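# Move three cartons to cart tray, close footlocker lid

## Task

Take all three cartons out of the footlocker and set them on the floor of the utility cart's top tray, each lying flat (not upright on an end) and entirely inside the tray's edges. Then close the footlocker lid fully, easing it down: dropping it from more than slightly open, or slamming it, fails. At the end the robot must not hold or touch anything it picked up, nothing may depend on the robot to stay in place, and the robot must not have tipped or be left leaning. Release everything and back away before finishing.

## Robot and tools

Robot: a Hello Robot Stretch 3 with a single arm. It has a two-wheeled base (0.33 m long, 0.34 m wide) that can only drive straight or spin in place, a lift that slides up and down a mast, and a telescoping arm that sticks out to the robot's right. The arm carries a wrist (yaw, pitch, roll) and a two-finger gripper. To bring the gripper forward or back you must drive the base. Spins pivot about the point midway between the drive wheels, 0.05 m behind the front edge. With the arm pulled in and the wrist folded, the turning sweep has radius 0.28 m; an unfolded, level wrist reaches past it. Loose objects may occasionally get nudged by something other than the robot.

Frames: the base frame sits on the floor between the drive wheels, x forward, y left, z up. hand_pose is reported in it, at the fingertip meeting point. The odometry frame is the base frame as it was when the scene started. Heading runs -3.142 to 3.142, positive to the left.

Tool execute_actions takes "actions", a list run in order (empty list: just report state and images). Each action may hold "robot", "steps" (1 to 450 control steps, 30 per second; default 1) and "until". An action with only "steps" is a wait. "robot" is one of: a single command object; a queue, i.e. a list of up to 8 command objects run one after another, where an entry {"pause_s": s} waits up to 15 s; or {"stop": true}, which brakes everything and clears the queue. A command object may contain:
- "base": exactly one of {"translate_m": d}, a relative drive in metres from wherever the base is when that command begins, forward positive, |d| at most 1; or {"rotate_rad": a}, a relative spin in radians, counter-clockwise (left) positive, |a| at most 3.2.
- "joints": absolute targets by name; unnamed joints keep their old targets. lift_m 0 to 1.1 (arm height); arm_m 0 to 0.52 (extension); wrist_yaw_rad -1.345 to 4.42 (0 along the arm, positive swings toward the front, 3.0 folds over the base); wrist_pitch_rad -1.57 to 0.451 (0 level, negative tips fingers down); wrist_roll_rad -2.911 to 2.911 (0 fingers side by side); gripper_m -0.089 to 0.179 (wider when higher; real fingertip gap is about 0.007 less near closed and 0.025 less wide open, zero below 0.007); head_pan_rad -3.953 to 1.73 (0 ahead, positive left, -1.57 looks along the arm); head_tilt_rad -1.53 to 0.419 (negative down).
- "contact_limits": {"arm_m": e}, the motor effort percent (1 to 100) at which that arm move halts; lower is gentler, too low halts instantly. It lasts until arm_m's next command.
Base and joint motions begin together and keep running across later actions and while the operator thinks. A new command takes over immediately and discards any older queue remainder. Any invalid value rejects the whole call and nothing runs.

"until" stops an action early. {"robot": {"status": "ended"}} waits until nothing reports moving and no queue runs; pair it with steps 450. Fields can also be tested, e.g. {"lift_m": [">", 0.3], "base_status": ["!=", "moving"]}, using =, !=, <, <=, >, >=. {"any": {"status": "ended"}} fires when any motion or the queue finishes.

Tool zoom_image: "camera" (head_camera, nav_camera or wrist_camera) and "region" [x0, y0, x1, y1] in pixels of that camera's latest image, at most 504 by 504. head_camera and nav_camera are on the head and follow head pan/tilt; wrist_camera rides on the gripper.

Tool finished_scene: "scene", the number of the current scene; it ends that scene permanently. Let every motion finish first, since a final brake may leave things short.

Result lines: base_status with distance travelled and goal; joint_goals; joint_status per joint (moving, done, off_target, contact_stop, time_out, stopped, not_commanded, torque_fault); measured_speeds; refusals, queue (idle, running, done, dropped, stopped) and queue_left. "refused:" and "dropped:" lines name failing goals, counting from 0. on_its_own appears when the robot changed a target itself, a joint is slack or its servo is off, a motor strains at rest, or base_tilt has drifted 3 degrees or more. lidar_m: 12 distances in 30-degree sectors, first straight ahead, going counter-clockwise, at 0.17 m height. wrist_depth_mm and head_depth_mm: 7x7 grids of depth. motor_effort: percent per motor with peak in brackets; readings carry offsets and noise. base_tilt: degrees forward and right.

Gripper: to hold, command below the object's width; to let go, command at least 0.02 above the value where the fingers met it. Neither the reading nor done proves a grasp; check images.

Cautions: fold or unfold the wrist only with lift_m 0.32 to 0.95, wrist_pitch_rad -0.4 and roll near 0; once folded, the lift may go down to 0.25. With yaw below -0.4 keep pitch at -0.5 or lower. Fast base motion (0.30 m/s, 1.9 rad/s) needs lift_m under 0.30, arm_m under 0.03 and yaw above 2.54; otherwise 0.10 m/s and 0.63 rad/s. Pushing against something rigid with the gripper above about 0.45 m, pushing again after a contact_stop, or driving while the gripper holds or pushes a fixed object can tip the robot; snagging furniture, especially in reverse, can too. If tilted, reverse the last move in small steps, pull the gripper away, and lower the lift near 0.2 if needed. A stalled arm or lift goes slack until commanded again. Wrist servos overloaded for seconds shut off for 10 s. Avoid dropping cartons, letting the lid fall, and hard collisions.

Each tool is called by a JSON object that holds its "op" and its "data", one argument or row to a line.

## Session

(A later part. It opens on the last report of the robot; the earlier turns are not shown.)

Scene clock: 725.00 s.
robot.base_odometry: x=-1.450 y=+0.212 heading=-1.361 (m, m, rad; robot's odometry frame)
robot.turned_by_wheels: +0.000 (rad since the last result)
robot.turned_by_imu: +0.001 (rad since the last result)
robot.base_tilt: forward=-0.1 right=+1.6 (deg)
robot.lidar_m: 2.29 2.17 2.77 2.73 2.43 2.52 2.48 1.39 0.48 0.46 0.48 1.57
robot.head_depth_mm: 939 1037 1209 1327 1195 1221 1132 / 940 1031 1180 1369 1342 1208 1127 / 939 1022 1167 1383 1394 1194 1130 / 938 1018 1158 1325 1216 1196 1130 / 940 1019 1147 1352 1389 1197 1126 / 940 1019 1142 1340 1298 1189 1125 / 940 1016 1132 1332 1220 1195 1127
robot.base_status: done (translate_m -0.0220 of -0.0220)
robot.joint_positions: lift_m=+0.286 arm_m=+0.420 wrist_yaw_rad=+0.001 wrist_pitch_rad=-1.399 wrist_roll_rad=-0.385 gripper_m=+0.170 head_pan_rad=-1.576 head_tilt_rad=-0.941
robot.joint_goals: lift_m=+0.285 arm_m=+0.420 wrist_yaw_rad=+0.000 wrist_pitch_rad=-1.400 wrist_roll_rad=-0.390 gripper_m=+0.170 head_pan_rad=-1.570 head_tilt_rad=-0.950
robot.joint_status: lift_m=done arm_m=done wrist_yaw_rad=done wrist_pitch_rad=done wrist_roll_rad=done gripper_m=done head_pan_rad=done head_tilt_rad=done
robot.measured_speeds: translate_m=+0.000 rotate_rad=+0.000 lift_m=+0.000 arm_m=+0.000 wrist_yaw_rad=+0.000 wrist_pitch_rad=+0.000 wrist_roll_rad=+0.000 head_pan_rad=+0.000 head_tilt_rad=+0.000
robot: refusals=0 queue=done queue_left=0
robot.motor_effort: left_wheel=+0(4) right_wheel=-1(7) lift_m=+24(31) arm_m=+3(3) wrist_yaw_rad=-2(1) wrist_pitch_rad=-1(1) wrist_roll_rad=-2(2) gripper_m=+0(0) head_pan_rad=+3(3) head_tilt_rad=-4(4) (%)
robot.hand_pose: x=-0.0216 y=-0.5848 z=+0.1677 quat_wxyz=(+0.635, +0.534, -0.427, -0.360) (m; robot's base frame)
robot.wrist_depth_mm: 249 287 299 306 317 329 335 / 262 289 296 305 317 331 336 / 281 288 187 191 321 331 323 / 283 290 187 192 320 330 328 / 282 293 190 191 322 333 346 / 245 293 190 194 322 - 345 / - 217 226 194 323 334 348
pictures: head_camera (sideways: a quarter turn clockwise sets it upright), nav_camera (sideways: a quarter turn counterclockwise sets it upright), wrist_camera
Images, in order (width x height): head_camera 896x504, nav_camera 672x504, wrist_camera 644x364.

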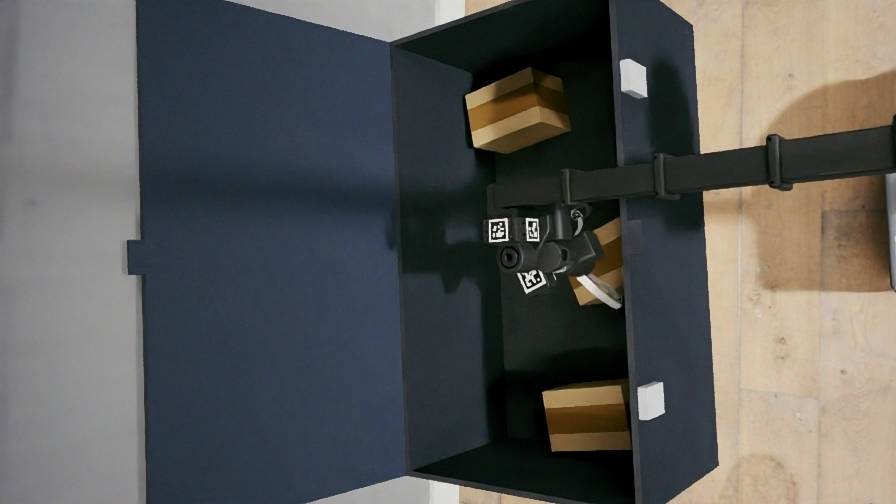

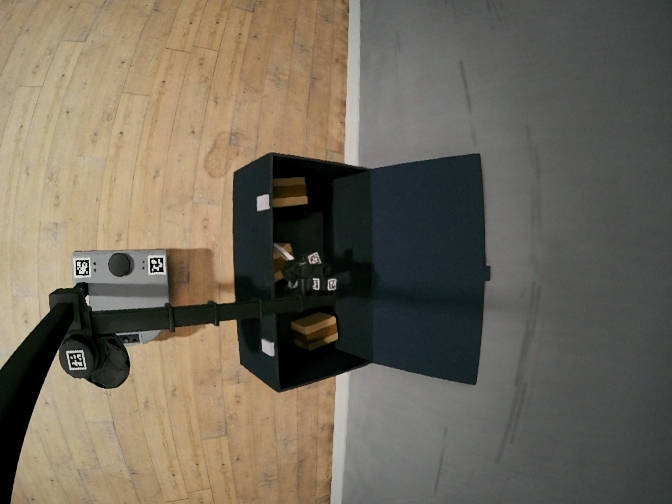

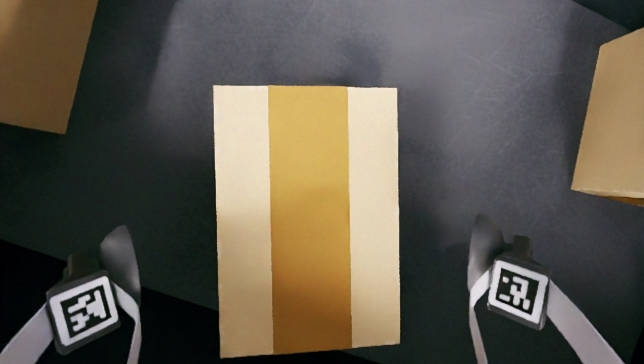

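{"op": "execute_actions", "data": {
  "actions": [
    {"robot":{"joints":{"arm_m":0.43,"lift_m":0.222}},"steps":100,"until":{"robot":{"status":"ended"}}},
    {"robot":{"joints":{"gripper_m":0.085}},"steps":45},
    {"robot":{"joints":{"lift_m":0.3,"head_pan_rad":1.2,"head_tilt_rad":-0.35}},"steps":100,"until":{"robot":{"status":"ended"}}}
  ]
}}

Scene clock: 737.63 s.
robot.base_odometry: x=-1.450 y=+0.212 heading=-1.361 (m, m, rad; robot's odometry frame)
robot.turned_by_wheels: +0.000 (rad since the last result)
robot.turned_by_imu: +0.002 (rad since the last result)
robot.base_tilt: forward=+0.0 right=+1.7 (deg)
robot.lidar_m: 2.29 2.18 2.77 2.72 2.43 2.52 2.48 1.39 0.48 0.46 0.48 1.57
robot.head_depth_mm: 2813 3009 3124 3319 2626 1952 1551 / 2703 2875 3008 3237 2648 1950 1551 / 2627 2761 2896 3093 2624 1964 1544 / 2502 2637 2801 2940 2672 1949 1556 / 2424 2526 2681 2856 2659 1965 1551 / 2353 2451 2607 2732 2680 1968 1562 / 2295 2406 2515 2640 2698 1976 1556
robot.base_status: done (translate_m -0.0220 of -0.0220)
robot.joint_positions: lift_m=+0.299 arm_m=+0.430 wrist_yaw_rad=+0.001 wrist_pitch_rad=-1.406 wrist_roll_rad=-0.385 gripper_m=+0.086 head_pan_rad=+1.193 head_tilt_rad=-0.359
robot.joint_goals: lift_m=+0.300 arm_m=+0.430 wrist_yaw_rad=+0.000 wrist_pitch_rad=-1.400 wrist_roll_rad=-0.390 gripper_m=+0.085 head_pan_rad=+1.200 head_tilt_rad=-0.350
robot.joint_status: lift_m=done arm_m=done wrist_yaw_rad=done wrist_pitch_rad=done wrist_roll_rad=done gripper_m=done head_pan_rad=done head_tilt_rad=done
robot.measured_speeds: translate_m=+0.000 rotate_rad=+0.000 lift_m=+0.000 arm_m=+0.000 wrist_yaw_rad=+0.000 wrist_pitch_rad=+0.000 wrist_roll_rad=+0.000 head_pan_rad=+0.000 head_tilt_rad=+0.000
robot: refusals=0 queue=done queue_left=0
robot.motor_effort: left_wheel=+0(0) right_wheel=-2(2) lift_m=+64(71) arm_m=+2(2) wrist_yaw_rad=-1(1) wrist_pitch_rad=+2(3) wrist_roll_rad=-2(2) gripper_m=-19(93) head_pan_rad=+3(42) head_tilt_rad=+4(29) (%)
robot.hand_pose: x=-0.0216 y=-0.5931 z=+0.1812 quat_wxyz=(+0.633, +0.536, -0.426, -0.361) (m; robot's base frame)
robot.wrist_depth_mm: 251 297 311 316 326 340 341 / 264 300 129 132 325 342 336 / 292 300 129 131 135 342 322 / 293 301 129 131 135 344 316 / 295 301 129 131 135 344 359 / 255 269 129 131 134 346 361 / 207 215 129 131 135 344 359
pictures: head_camera (sideways: a quarter turn clockwise sets it upright), nav_camera (sideways: a quarter turn counterclockwise sets it upright), wrist_camera
Images, in order (width x height): head_camera 896x504, nav_camera 672x504, wrist_camera 644x364.

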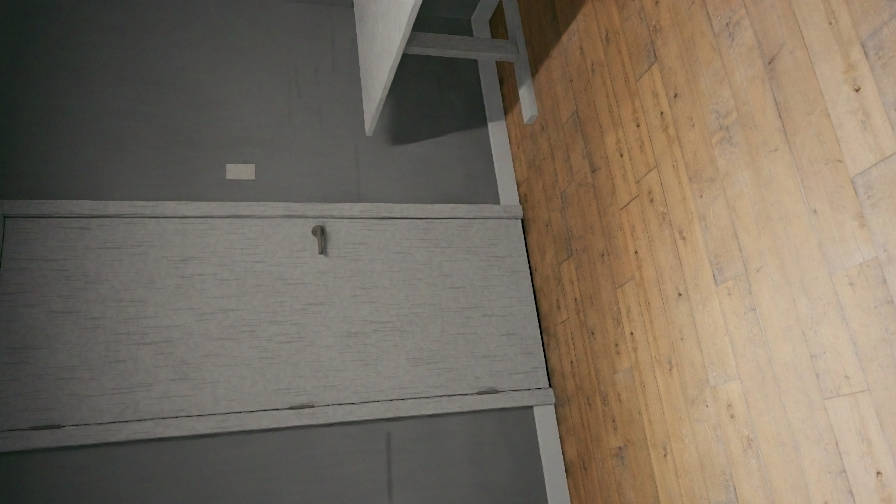

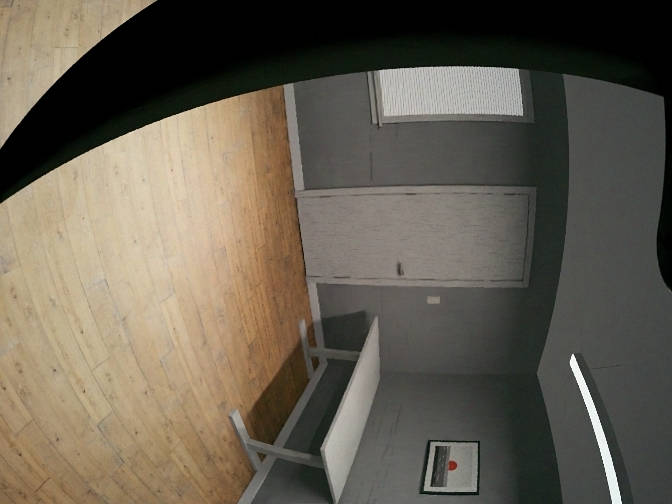

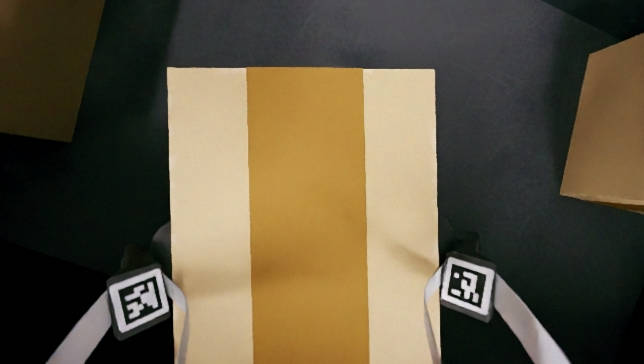

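{"op": "execute_actions", "data": {
  "actions": [
    {"robot":{"joints":{"lift_m":0.66,"head_pan_rad":-3.9,"head_tilt_rad":-0.35}},"steps":200,"until":{"robot":{"lift_m":[">",0.6]}}},
    {"robot":{"joints":{"lift_m":1.1,"arm_m":0.02,"wrist_roll_rad":0}},"steps":200,"until":{"robot":{"status":"ended"}}}
  ]
}}

Scene clock: 751.63 s.
robot.base_odometry: x=-1.450 y=+0.212 heading=-1.361 (m, m, rad; robot's odometry frame)
robot.turned_by_wheels: +0.000 (rad since the last result)
robot.turned_by_imu: +0.002 (rad since the last result)
robot.base_tilt: forward=+0.0 right=+1.6 (deg)
robot.lidar_m: 2.28 2.18 2.77 2.73 2.44 2.53 2.47 1.39 0.48 0.46 0.48 1.57
robot.head_depth_mm: - - - - - - - / - - - - - - - / - - - - 2366 1972 1554 / - - - - - 1960 1554 / - - - - 2425 1967 1556 / - - - - 2541 1967 1561 / - - - - 2536 1975 1564
robot.base_status: done (translate_m -0.0220 of -0.0220)
robot.joint_positions: lift_m=+1.099 arm_m=+0.020 wrist_yaw_rad=+0.001 wrist_pitch_rad=-1.406 wrist_roll_rad=-0.005 gripper_m=+0.086 head_pan_rad=-3.893 head_tilt_rad=-0.359
robot.joint_goals: lift_m=+1.100 arm_m=+0.020 wrist_yaw_rad=+0.000 wrist_pitch_rad=-1.400 wrist_roll_rad=+0.000 gripper_m=+0.085 head_pan_rad=-3.900 head_tilt_rad=-0.350
robot.joint_status: lift_m=done arm_m=done wrist_yaw_rad=done wrist_pitch_rad=done wrist_roll_rad=done gripper_m=done head_pan_rad=done head_tilt_rad=done
robot.measured_speeds: translate_m=+0.000 rotate_rad=+0.000 lift_m=+0.000 arm_m=+0.000 wrist_yaw_rad=+0.000 wrist_pitch_rad=+0.000 wrist_roll_rad=+0.000 head_pan_rad=+0.000 head_tilt_rad=+0.000
robot: refusals=0 queue=done queue_left=0
robot.motor_effort: left_wheel=+0(0) right_wheel=-2(2) lift_m=+65(64) arm_m=-3(4) wrist_yaw_rad=-1(1) wrist_pitch_rad=+2(3) wrist_roll_rad=+1(3) gripper_m=-19(19) head_pan_rad=-3(39) head_tilt_rad=+3(3) (%)
robot.hand_pose: x=-0.0216 y=-0.1834 z=+0.9810 quat_wxyz=(+0.541, +0.459, -0.537, -0.456) (m; robot's base frame)
robot.wrist_depth_mm: - - - - - - - / - - 129 132 849 - - / - - 129 132 135 - - / - - 129 131 135 - - / - - 129 131 135 - - / - - 128 132 134 - - / - - 129 131 135 - -
pictures: head_camera (sideways: a quarter turn clockwise sets it upright), nav_camera (sideways: a quarter turn counterclockwise sets it upright), wrist_camera
Images, in order (width x height): head_camera 896x504, nav_camera 672x504, wrist_camera 644x364.

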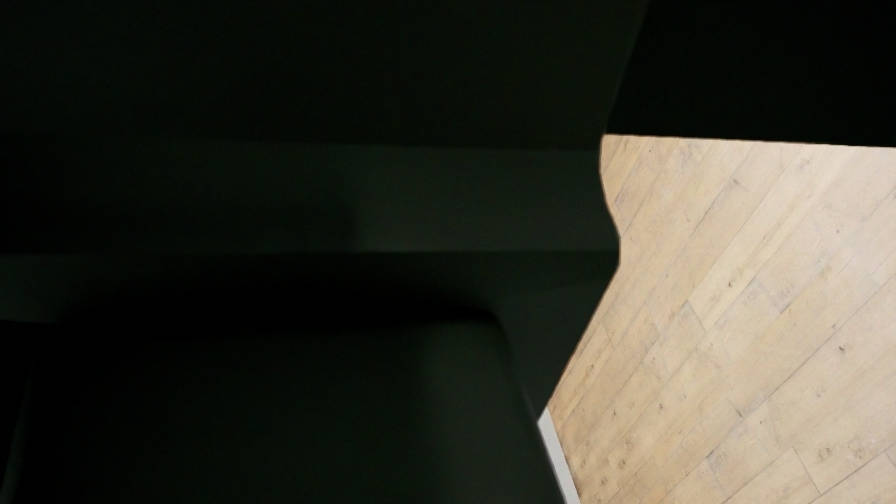

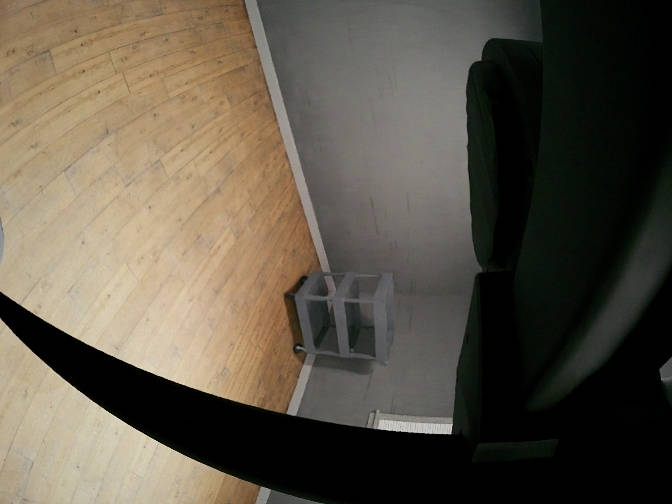

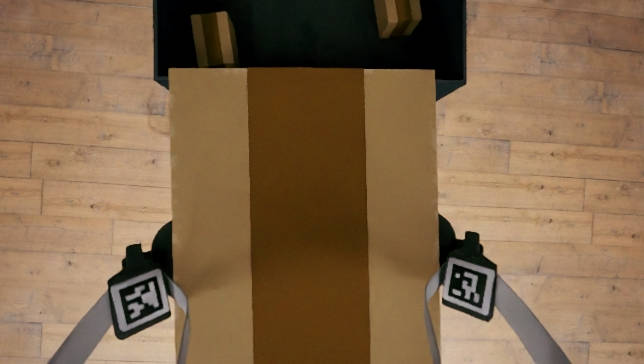

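{"op": "execute_actions", "data": {
  "actions": [
    {"robot":[{"base":{"rotate_rad":-1.09},"joints":{"head_pan_rad":-2.95,"head_tilt_rad":-0.5}},{"base":{"translate_m":-1.0}}],"steps":450,"until":{"robot":{"status":"ended"}}}
  ]
}}

Scene clock: 790.80 s.
robot.base_odometry: x=-0.679 y=+0.849 heading=-2.451 (m, m, rad; robot's odometry frame)
robot.turned_by_wheels: -1.090 (rad since the last result)
robot.turned_by_imu: -1.065 (rad since the last result)
robot.base_tilt: forward=-0.1 right=+1.7 (deg)
robot.lidar_m: 1.38 2.74 2.38 2.56 1.94 1.88 1.50 1.47 1.96 2.05 1.94 1.34
robot.head_depth_mm: - - - - 2115 1677 1382 / - - - - 2126 1687 1385 / - - - 2249 2036 1683 1388 / - - - 2247 1987 1685 1394 / - - - 1650 1920 1679 1390 / - - - 2541 2073 1690 1387 / - - - 2373 2145 1695 1385
robot.base_status: done (translate_m -1.0000 of -1.0000)
robot.joint_positions: lift_m=+1.099 arm_m=+0.020 wrist_yaw_rad=+0.001 wrist_pitch_rad=-1.406 wrist_roll_rad=-0.005 gripper_m=+0.086 head_pan_rad=-2.957 head_tilt_rad=-0.494
robot.joint_goals: lift_m=+1.100 arm_m=+0.020 wrist_yaw_rad=+0.000 wrist_pitch_rad=-1.400 wrist_roll_rad=+0.000 gripper_m=+0.085 head_pan_rad=-2.950 head_tilt_rad=-0.500
robot.joint_status: lift_m=done arm_m=done wrist_yaw_rad=done wrist_pitch_rad=done wrist_roll_rad=done gripper_m=done head_pan_rad=done head_tilt_rad=done
robot.measured_speeds: translate_m=+0.000 rotate_rad=+0.000 lift_m=+0.000 arm_m=+0.000 wrist_yaw_rad=+0.000 wrist_pitch_rad=+0.000 wrist_roll_rad=+0.000 head_pan_rad=+0.000 head_tilt_rad=+0.000
robot: refusals=0 queue=done queue_left=0
robot.motor_effort: left_wheel=+2(5) right_wheel=-4(9) lift_m=+64(65) arm_m=-3(3) wrist_yaw_rad=-2(1) wrist_pitch_rad=+2(3) wrist_roll_rad=+1(1) gripper_m=-19(19) head_pan_rad=+3(42) head_tilt_rad=-3(16) (%)
robot.hand_pose: x=-0.0216 y=-0.1834 z=+0.9810 quat_wxyz=(+0.541, +0.459, -0.537, -0.456) (m; robot's base frame)
robot.wrist_depth_mm: - - - - - - - / - - 129 132 - - - / - - 129 131 135 - - / - - 129 131 135 - - / - - 129 131 135 - - / - - 129 131 135 - - / - - 129 131 135 - -
pictures: head_camera (sideways: a quarter turn clockwise sets it upright), nav_camera (sideways: a quarter turn counterclockwise sets it upright), wrist_camera
Images, in order (width x height): head_camera 896x504, nav_camera 672x504, wrist_camera 644x364.

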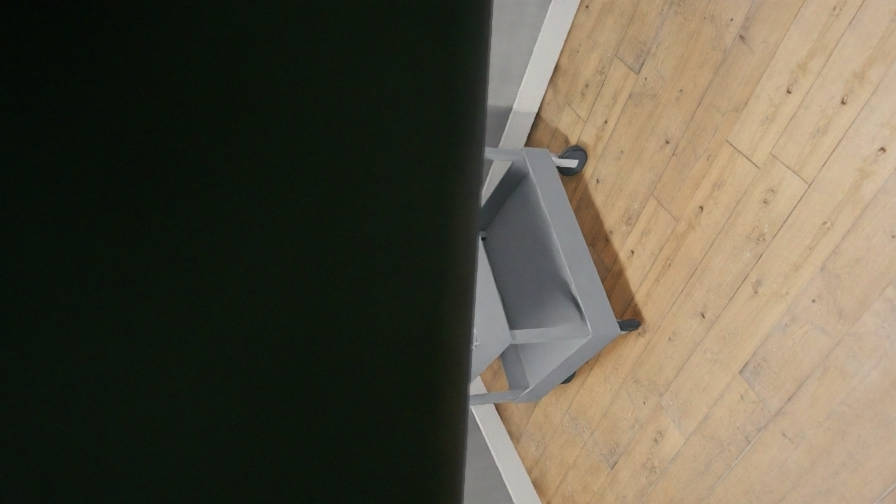

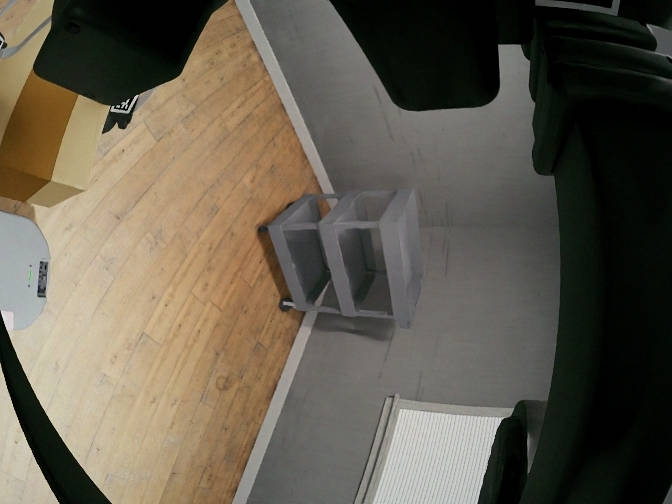

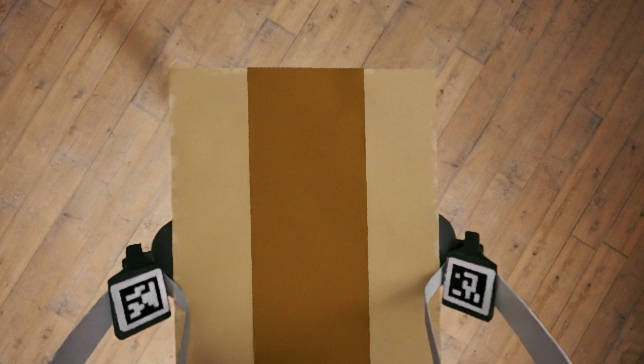

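{"op": "execute_actions", "data": {
  "actions": [
    {"robot":{"base":{"translate_m":-1.0},"joints":{"head_pan_rad":-2.6,"head_tilt_rad":-1.0}},"steps":450,"until":{"robot":{"status":"ended"}}}
  ]
}}

Scene clock: 847.40 s.
robot.base_odometry: x=+0.092 y=+1.486 heading=-2.451 (m, m, rad; robot's odometry frame)
robot.turned_by_wheels: +0.000 (rad since the last result)
robot.turned_by_imu: +0.003 (rad since the last result)
robot.base_tilt: forward=+0.0 right=+1.6 (deg)
robot.lidar_m: 2.28 3.40 2.92 1.44 1.07 1.04 0.65 0.59 1.44 1.51 2.11 2.27
robot.head_depth_mm: 969 757 1118 1236 1360 1241 1119 / 975 810 1117 1308 1357 1235 1136 / 956 809 1119 1050 1335 1238 - / 953 809 1090 1047 1313 1239 - / 951 807 1071 1028 1280 1231 1148 / 931 805 779 1513 1375 1234 1089 / 1303 1514 1715 1560 1377 - 290
robot.base_status: done (translate_m -1.0000 of -1.0000)
robot.joint_positions: lift_m=+1.099 arm_m=+0.020 wrist_yaw_rad=+0.001 wrist_pitch_rad=-1.406 wrist_roll_rad=-0.005 gripper_m=+0.086 head_pan_rad=-2.607 head_tilt_rad=-0.987
robot.joint_goals: lift_m=+1.100 arm_m=+0.020 wrist_yaw_rad=+0.000 wrist_pitch_rad=-1.400 wrist_roll_rad=+0.000 gripper_m=+0.085 head_pan_rad=-2.600 head_tilt_rad=-1.000
robot.joint_status: lift_m=done arm_m=done wrist_yaw_rad=done wrist_pitch_rad=done wrist_roll_rad=done gripper_m=done head_pan_rad=done head_tilt_rad=done
robot.measured_speeds: translate_m=+0.000 rotate_rad=+0.000 lift_m=+0.000 arm_m=+0.000 wrist_yaw_rad=+0.000 wrist_pitch_rad=+0.000 wrist_roll_rad=+0.000 head_pan_rad=+0.000 head_tilt_rad=+0.000
robot: refusals=0 queue=done queue_left=0
robot.motor_effort: left_wheel=+2(2) right_wheel=-4(9) lift_m=+64(64) arm_m=-3(3) wrist_yaw_rad=-1(2) wrist_pitch_rad=+3(3) wrist_roll_rad=+2(2) gripper_m=-19(20) head_pan_rad=+4(26) head_tilt_rad=-5(29) (%)
robot.hand_pose: x=-0.0216 y=-0.1834 z=+0.9810 quat_wxyz=(+0.541, +0.459, -0.537, -0.456) (m; robot's base frame)
robot.wrist_depth_mm: - - - - - - 694 / - - 129 132 - 694 693 / - - 129 131 135 - 690 / - - 129 131 135 - 703 / - - 129 131 135 - 708 / - - 129 131 134 - - / - - 129 132 135 - -
pictures: head_camera (sideways: a quarter turn clockwise sets it upright), nav_camera (sideways: a quarter turn counterclockwise sets it upright), wrist_camera
Images, in order (width x height): head_camera 896x504, nav_camera 672x504, wrist_camera 644x364.

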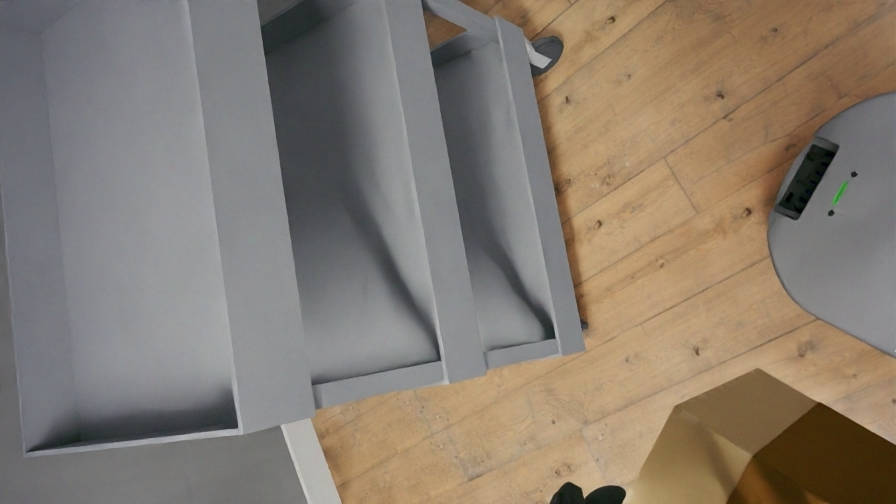

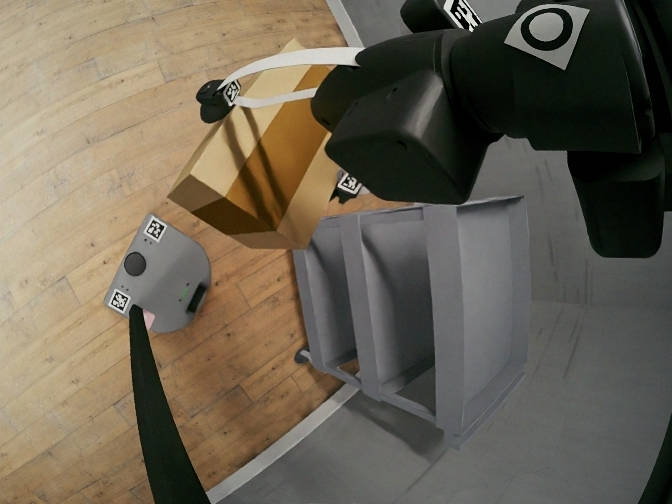

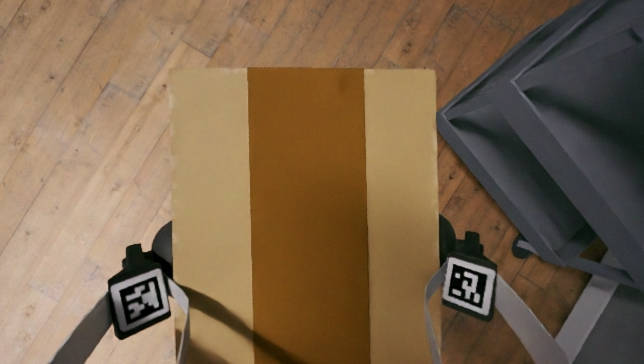

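{"op": "execute_actions", "data": {
  "actions": [
    {"robot":[{"base":{"translate_m":-0.21}},{"base":{"rotate_rad":-0.84},"joints":{"head_pan_rad":-1.75,"head_tilt_rad":-0.9}},{"base":{"translate_m":0.04},"joints":{"arm_m":0.3}}],"steps":450,"until":{"robot":{"status":"ended"}}}
  ]
}}

Scene clock: 872.73 s.
robot.base_odometry: x=+0.214 y=+1.626 heading=+2.993 (m, m, rad; robot's odometry frame)
robot.turned_by_wheels: -0.840 (rad since the last result)
robot.turned_by_imu: -0.821 (rad since the last result)
robot.base_tilt: forward=+0.0 right=+1.6 (deg)
robot.lidar_m: 2.56 2.44 2.62 3.06 1.83 1.06 0.90 0.59 0.44 0.43 0.45 1.51
robot.head_depth_mm: 1110 908 759 974 954 1234 1137 / 1248 908 760 645 953 1214 1137 / 1404 905 760 644 935 1190 1141 / 1369 903 720 614 917 1166 1134 / 1313 513 440 586 915 1145 1140 / - 501 433 561 914 1123 1141 / 1167 852 718 603 1368 1272 1138
robot.base_status: done (translate_m +0.0400 of +0.0400)
robot.joint_positions: lift_m=+1.099 arm_m=+0.300 wrist_yaw_rad=+0.001 wrist_pitch_rad=-1.406 wrist_roll_rad=-0.004 gripper_m=+0.086 head_pan_rad=-1.757 head_tilt_rad=-0.902
robot.joint_goals: lift_m=+1.100 arm_m=+0.300 wrist_yaw_rad=+0.000 wrist_pitch_rad=-1.400 wrist_roll_rad=+0.000 gripper_m=+0.085 head_pan_rad=-1.750 head_tilt_rad=-0.900
robot.joint_status: lift_m=done arm_m=done wrist_yaw_rad=done wrist_pitch_rad=done wrist_roll_rad=done gripper_m=done head_pan_rad=done head_tilt_rad=done
robot.measured_speeds: translate_m=+0.000 rotate_rad=+0.000 lift_m=+0.000 arm_m=+0.000 wrist_yaw_rad=+0.000 wrist_pitch_rad=+0.000 wrist_roll_rad=+0.000 head_pan_rad=+0.000 head_tilt_rad=+0.000
robot: refusals=0 queue=done queue_left=0
robot.motor_effort: left_wheel=+2(6) right_wheel=-5(9) lift_m=+65(64) arm_m=+3(3) wrist_yaw_rad=-1(2) wrist_pitch_rad=+3(3) wrist_roll_rad=+1(2) gripper_m=-19(20) head_pan_rad=+3(40) head_tilt_rad=+0(10) (%)
robot.hand_pose: x=-0.0216 y=-0.4628 z=+0.9810 quat_wxyz=(+0.541, +0.458, -0.538, -0.457) (m; robot's base frame)
robot.wrist_depth_mm: - - 343 346 348 359 363 / - - 129 133 349 359 367 / - - 129 131 135 360 364 / - - 129 132 135 362 369 / - - 129 131 134 358 363 / - - 129 132 135 - 923 / - - 129 131 135 - 947
pictures: head_camera (sideways: a quarter turn clockwise sets it upright), nav_camera (sideways: a quarter turn counterclockwise sets it upright), wrist_camera
Images, in order (width x height): head_camera 896x504, nav_camera 672x504, wrist_camera 644x364.

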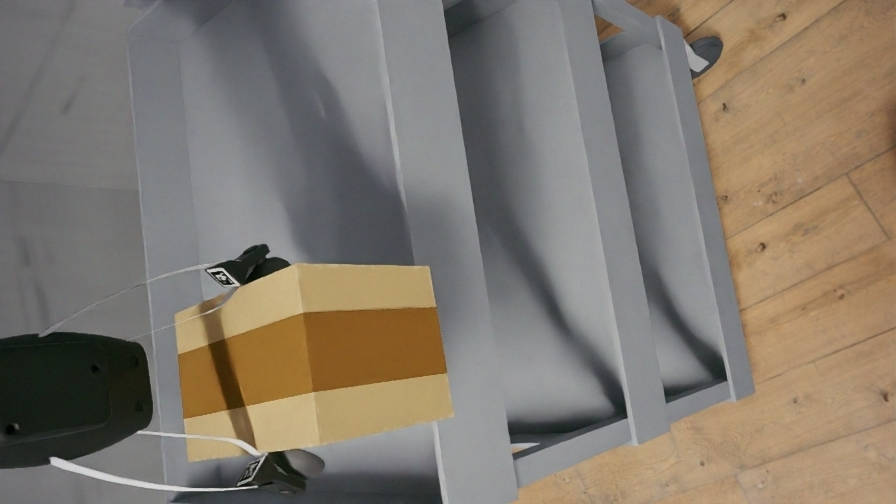

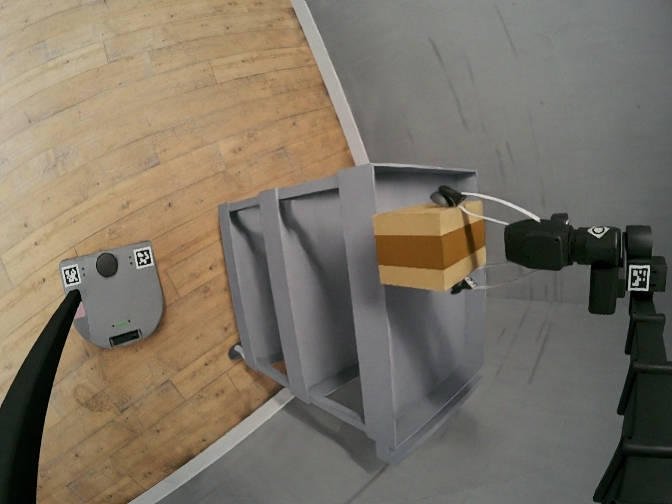

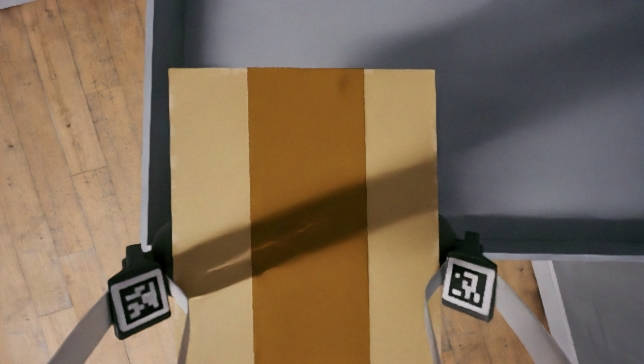

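{"op": "execute_actions", "data": {
  "actions": [
    {"robot":{"joints":{"arm_m":0.465}},"steps":100,"until":{"robot":{"status":"ended"}}},
    {"robot":{"joints":{"lift_m":1.0}},"steps":100,"until":{"robot":{"status":"ended"}}}
  ]
}}

Scene clock: 883.73 s.
robot.base_odometry: x=+0.214 y=+1.626 heading=+2.993 (m, m, rad; robot's odometry frame)
robot.turned_by_wheels: +0.000 (rad since the last result)
robot.turned_by_imu: +0.002 (rad since the last result)
robot.base_tilt: forward=+0.0 right=+1.7 (deg)
robot.lidar_m: 2.56 2.43 2.61 3.05 1.83 1.06 0.90 0.59 0.44 0.43 0.45 1.52
robot.head_depth_mm: - - 740 972 959 1235 1143 / - 879 761 645 954 1212 1140 / 1453 906 759 643 935 1187 1137 / 1384 898 757 628 917 1167 1139 / 1305 875 647 621 917 1145 1137 / - 675 617 609 913 1126 1135 / 1173 865 735 601 1362 1272 1139
robot.base_status: done (translate_m +0.0400 of +0.0400)
robot.joint_positions: lift_m=+1.000 arm_m=+0.465 wrist_yaw_rad=+0.001 wrist_pitch_rad=-1.406 wrist_roll_rad=-0.004 gripper_m=+0.086 head_pan_rad=-1.757 head_tilt_rad=-0.902
robot.joint_goals: lift_m=+1.000 arm_m=+0.465 wrist_yaw_rad=+0.000 wrist_pitch_rad=-1.400 wrist_roll_rad=+0.000 gripper_m=+0.085 head_pan_rad=-1.750 head_tilt_rad=-0.900
robot.joint_status: lift_m=done arm_m=done wrist_yaw_rad=done wrist_pitch_rad=done wrist_roll_rad=done gripper_m=done head_pan_rad=done head_tilt_rad=done
robot.measured_speeds: translate_m=+0.000 rotate_rad=+0.000 lift_m=+0.000 arm_m=+0.000 wrist_yaw_rad=+0.000 wrist_pitch_rad=+0.000 wrist_roll_rad=+0.000 head_pan_rad=+0.000 head_tilt_rad=+0.000
robot: refusals=0 queue=done queue_left=0
robot.motor_effort: left_wheel=+1(1) right_wheel=-4(4) lift_m=+34(61) arm_m=+3(2) wrist_yaw_rad=-1(0) wrist_pitch_rad=+2(3) wrist_roll_rad=+1(1) gripper_m=-19(18) head_pan_rad=+3(3) head_tilt_rad=+1(1) (%)
robot.hand_pose: x=-0.0216 y=-0.6278 z=+0.8822 quat_wxyz=(+0.541, +0.458, -0.538, -0.457) (m; robot's base frame)
robot.wrist_depth_mm: 923 238 246 249 252 258 261 / 961 223 129 132 252 258 261 / 968 224 129 131 135 258 264 / 963 227 129 131 135 260 264 / 587 214 129 131 135 260 264 / 584 201 129 131 134 262 266 / - 234 128 132 135 261 266
pictures: head_camera (sideways: a quarter turn clockwise sets it upright), nav_camera (sideways: a quarter turn counterclockwise sets it upright), wrist_camera
Images, in order (width x height): head_camera 896x504, nav_camera 672x504, wrist_camera 644x364.

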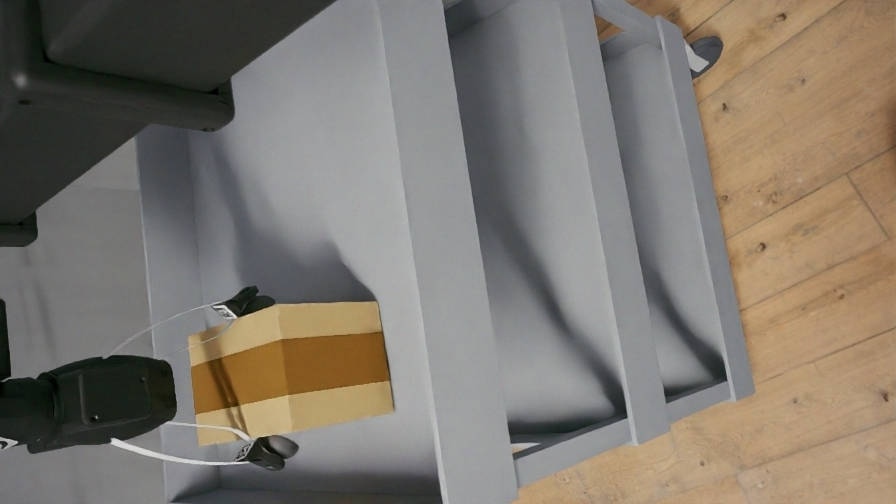

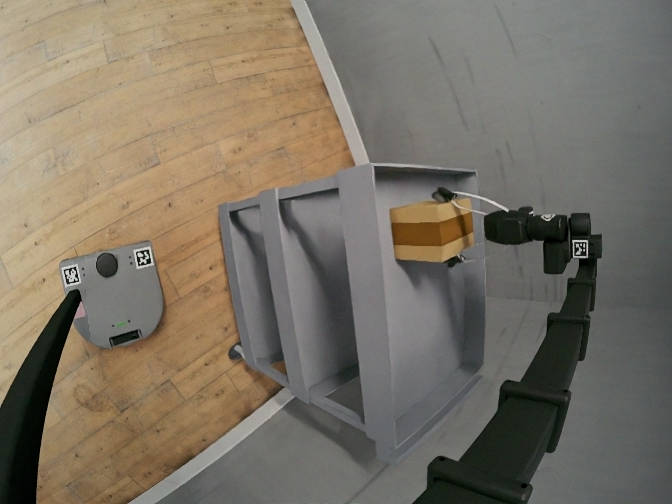

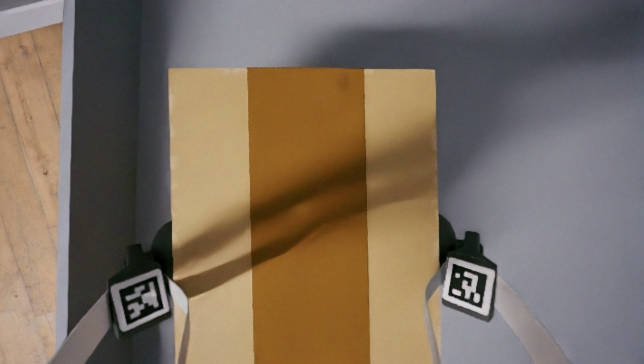

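{"op": "execute_actions", "data": {
  "actions": [
    {"robot":{"joints":{"lift_m":0.996}},"steps":15},
    {"robot":{"joints":{"gripper_m":0.14}},"steps":25},
    {"robot":{"joints":{"lift_m":1.07}},"steps":60,"until":{"robot":{"status":"ended"}}},
    {"robot":{"joints":{"arm_m":0.0}},"steps":150,"until":{"robot":{"status":"ended"}}}
  ]
}}

{"op": "execute_actions", "data": {
  "actions": [
    {"robot":{"base":{"rotate_rad":0.717},"joints":{"lift_m":0.33,"gripper_m":0.03}},"steps":100,"until":{"robot":{"base_status":"done"}}},
    {"robot":{"joints":{"wrist_pitch_rad":-0.4}},"steps":100,"until":{"robot":{"wrist_pitch_rad":[">",-0.5],"lift_m":["<",0.9]}}},
    {"robot":{"joints":{"wrist_yaw_rad":3.0}},"steps":100,"until":{"robot":{"wrist_yaw_rad":[">",2.9]}}},
    {"robot":{"joints":{"lift_m":0.27,"head_pan_rad":-0.4,"head_tilt_rad":-0.9}},"steps":200,"until":{"robot":{"lift_m":["<",0.295]}}},
    {"robot":[{"base":{"translate_m":1.0}},{"base":{"translate_m":1.0}},{"base":{"translate_m":0.171}},{"base":{"rotate_rad":1.212},"joints":{"head_pan_rad":-1.57}}],"steps":450,"until":{"robot":{"status":"ended"}}}
  ]
}}

Scene clock: 931.03 s.
robot.base_odometry: x=+0.214 y=+1.626 heading=+2.993 (m, m, rad; robot's odometry frame)
robot.turned_by_wheels: +0.000 (rad since the last result)
robot.turned_by_imu: +0.002 (rad since the last result)
robot.base_tilt: forward=+0.0 right=+1.6 (deg)
robot.lidar_m: 2.56 2.44 2.62 3.05 1.83 1.06 0.90 0.59 0.44 0.43 0.45 1.51
robot.head_depth_mm: - - - - 957 1235 1141 / - - - 995 953 1240 1140 / - - - - - - 1137 / - - - - - - 1139 / - - - - - 1126 1136 / - - - 601 940 1115 1134 / 1182 861 740 601 1366 1292 1133
robot.base_status: done (translate_m +0.0400 of +0.0400)
robot.joint_positions: lift_m=+1.069 arm_m=+0.000 wrist_yaw_rad=+0.001 wrist_pitch_rad=-1.402 wrist_roll_rad=-0.004 gripper_m=+0.140 head_pan_rad=-1.757 head_tilt_rad=-0.902
robot.joint_goals: lift_m=+1.070 arm_m=+0.000 wrist_yaw_rad=+0.000 wrist_pitch_rad=-1.400 wrist_roll_rad=+0.000 gripper_m=+0.140 head_pan_rad=-1.750 head_tilt_rad=-0.900
robot.joint_status: lift_m=done arm_m=done wrist_yaw_rad=done wrist_pitch_rad=done wrist_roll_rad=done gripper_m=done head_pan_rad=done head_tilt_rad=done
robot.measured_speeds: translate_m=+0.000 rotate_rad=+0.000 lift_m=+0.000 arm_m=+0.000 wrist_yaw_rad=+0.000 wrist_pitch_rad=+0.000 wrist_roll_rad=+0.000 head_pan_rad=+0.000 head_tilt_rad=+0.000
robot: refusals=0 queue=done queue_left=0
robot.motor_effort: left_wheel=+2(3) right_wheel=-4(9) lift_m=+56(58) arm_m=-3(2) wrist_yaw_rad=-1(1) wrist_pitch_rad=+0(3) wrist_roll_rad=+1(1) gripper_m=+0(79) head_pan_rad=+3(4) head_tilt_rad=+0(1) (%)
robot.hand_pose: x=-0.0216 y=-0.1646 z=+0.9516 quat_wxyz=(+0.542, +0.457, -0.539, -0.455) (m; robot's base frame)
robot.wrist_depth_mm: - - 625 630 643 645 730 / - - - 871 938 661 814 / - - - - - - 852 / - - - - - - 910 / - - - - - - 947 / - - - - - - - / - - - - - - -
pictures: head_camera (sideways: a quarter turn clockwise sets it upright), nav_camera (sideways: a quarter turn counterclockwise sets it upright), wrist_camera
Images, in order (width x height): head_camera 896x504, nav_camera 672x504, wrist_camera 644x364.

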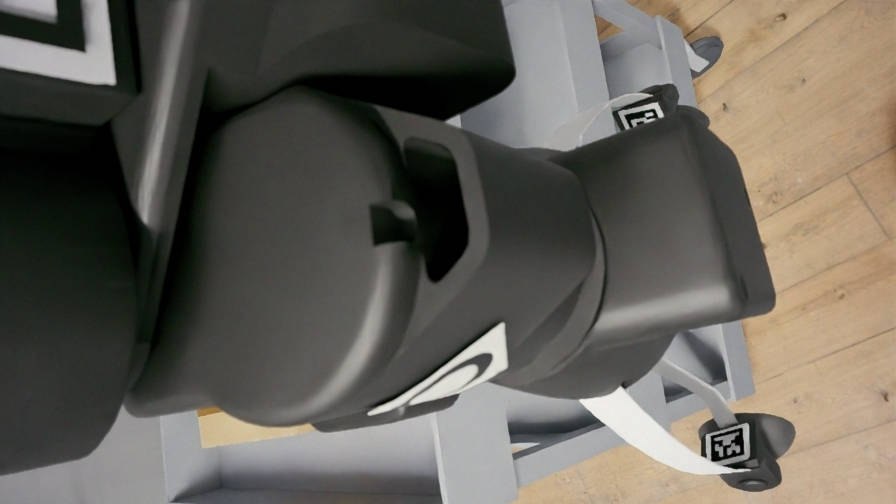

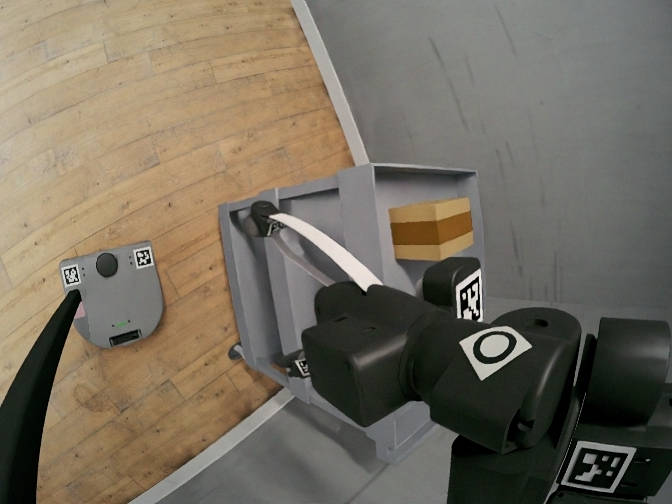

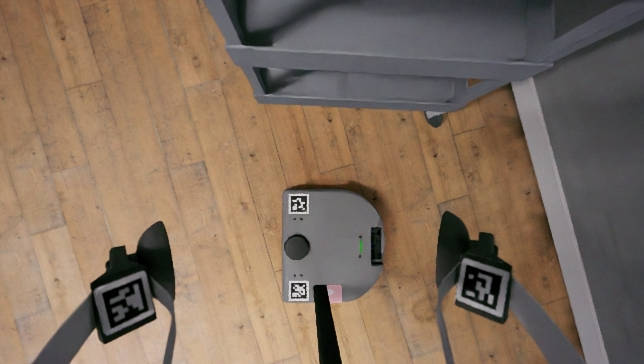

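Scene clock: 952.33 s.
robot.base_odometry: x=-1.616 y=+0.458 heading=-1.362 (m, m, rad; robot's odometry frame)
robot.turned_by_wheels: +1.929 (rad since the last result)
robot.turned_by_imu: +1.895 (rad since the last result)
robot.base_tilt: forward=+0.0 right=+1.6 (deg)
robot.lidar_m: 2.54 2.46 2.89 2.85 2.98 2.27 2.22 1.22 0.37 0.35 0.37 0.50
robot.head_depth_mm: 801 919 1075 1306 1456 1279 1145 / 802 922 1080 1308 1448 1273 1140 / 805 925 1031 1214 1292 1151 1123 / 806 926 1013 1171 1301 1248 1121 / 807 916 1004 1161 1362 1254 1105 / 807 915 999 1151 1366 1249 1104 / 811 911 995 1142 1351 1246 1103
robot.base_status: done (rotate_rad +1.2119 of +1.2120)
robot.joint_positions: lift_m=+0.271 arm_m=+0.000 wrist_yaw_rad=+2.998 wrist_pitch_rad=-0.418 wrist_roll_rad=-0.004 gripper_m=+0.030 head_pan_rad=-1.563 head_tilt_rad=-0.901
robot.joint_goals: lift_m=+0.270 arm_m=+0.000 wrist_yaw_rad=+3.000 wrist_pitch_rad=-0.400 wrist_roll_rad=+0.000 gripper_m=+0.030 head_pan_rad=-1.570 head_tilt_rad=-0.900
robot.joint_status: lift_m=done arm_m=done wrist_yaw_rad=done wrist_pitch_rad=done wrist_roll_rad=done gripper_m=done head_pan_rad=done head_tilt_rad=done
robot.measured_speeds: translate_m=+0.000 rotate_rad=+0.000 lift_m=+0.000 arm_m=+0.000 wrist_yaw_rad=+0.000 wrist_pitch_rad=+0.000 wrist_roll_rad=+0.000 head_pan_rad=+0.000 head_tilt_rad=+0.000
robot: refusals=0 queue=done queue_left=0
robot.motor_effort: left_wheel=-3(9) right_wheel=+2(11) lift_m=+24(49) arm_m=-3(4) wrist_yaw_rad=+2(5) wrist_pitch_rad=+7(8) wrist_roll_rad=+1(1) gripper_m=-1(81) head_pan_rad=-4(42) head_tilt_rad=+1(1) (%)
robot.hand_pose: x=+0.0108 y=+0.0768 z=+0.2831 quat_wxyz=(+0.196, +0.699, +0.098, +0.681) (m; robot's base frame)
robot.wrist_depth_mm: - - - - - - - / - - - - - - - / 885 - 917 920 918 944 950 / 689 711 714 706 709 710 713 / 558 564 588 596 580 576 576 / 477 495 - - 489 479 488 / - - - - 419 417 421
pictures: head_camera (sideways: a quarter turn clockwise sets it upright), nav_camera (sideways: a quarter turn counterclockwise sets it upright), wrist_camera
Images, in order (width x height): head_camera 896x504, nav_camera 672x504, wrist_camera 644x364.

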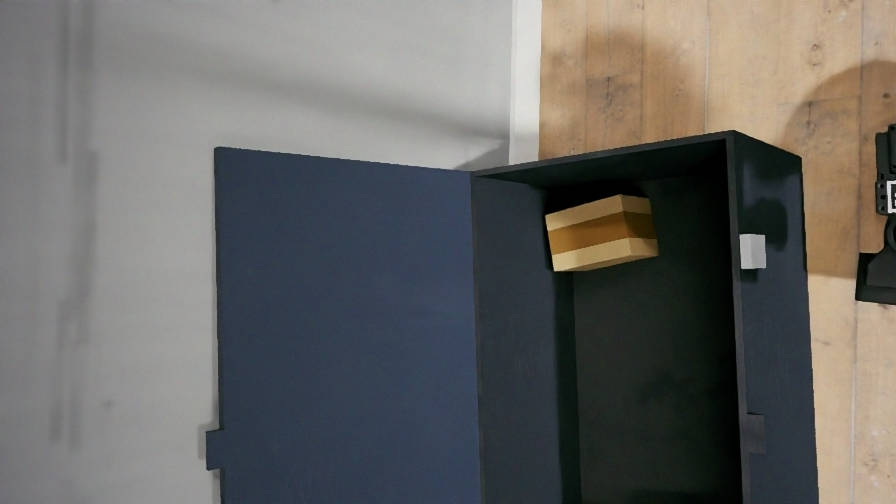

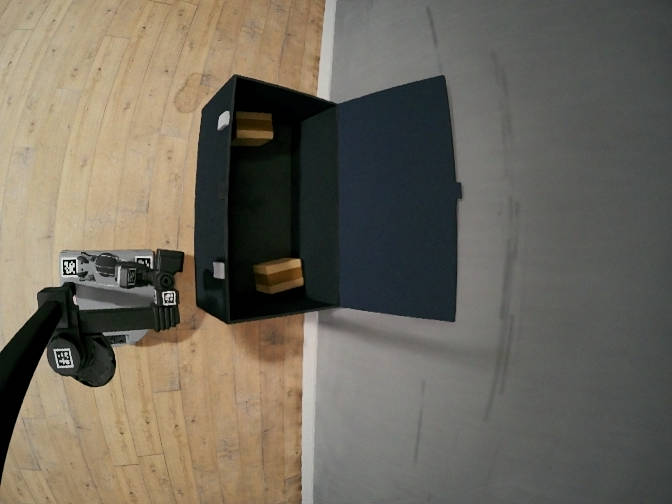

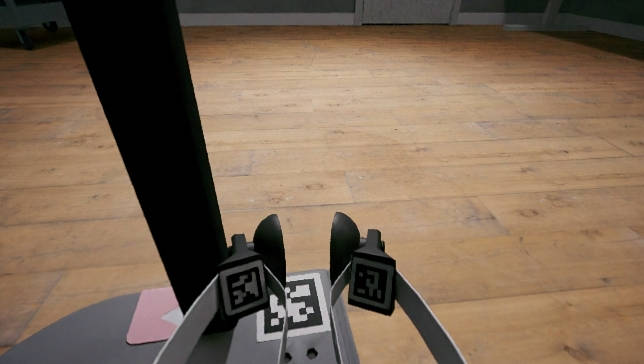

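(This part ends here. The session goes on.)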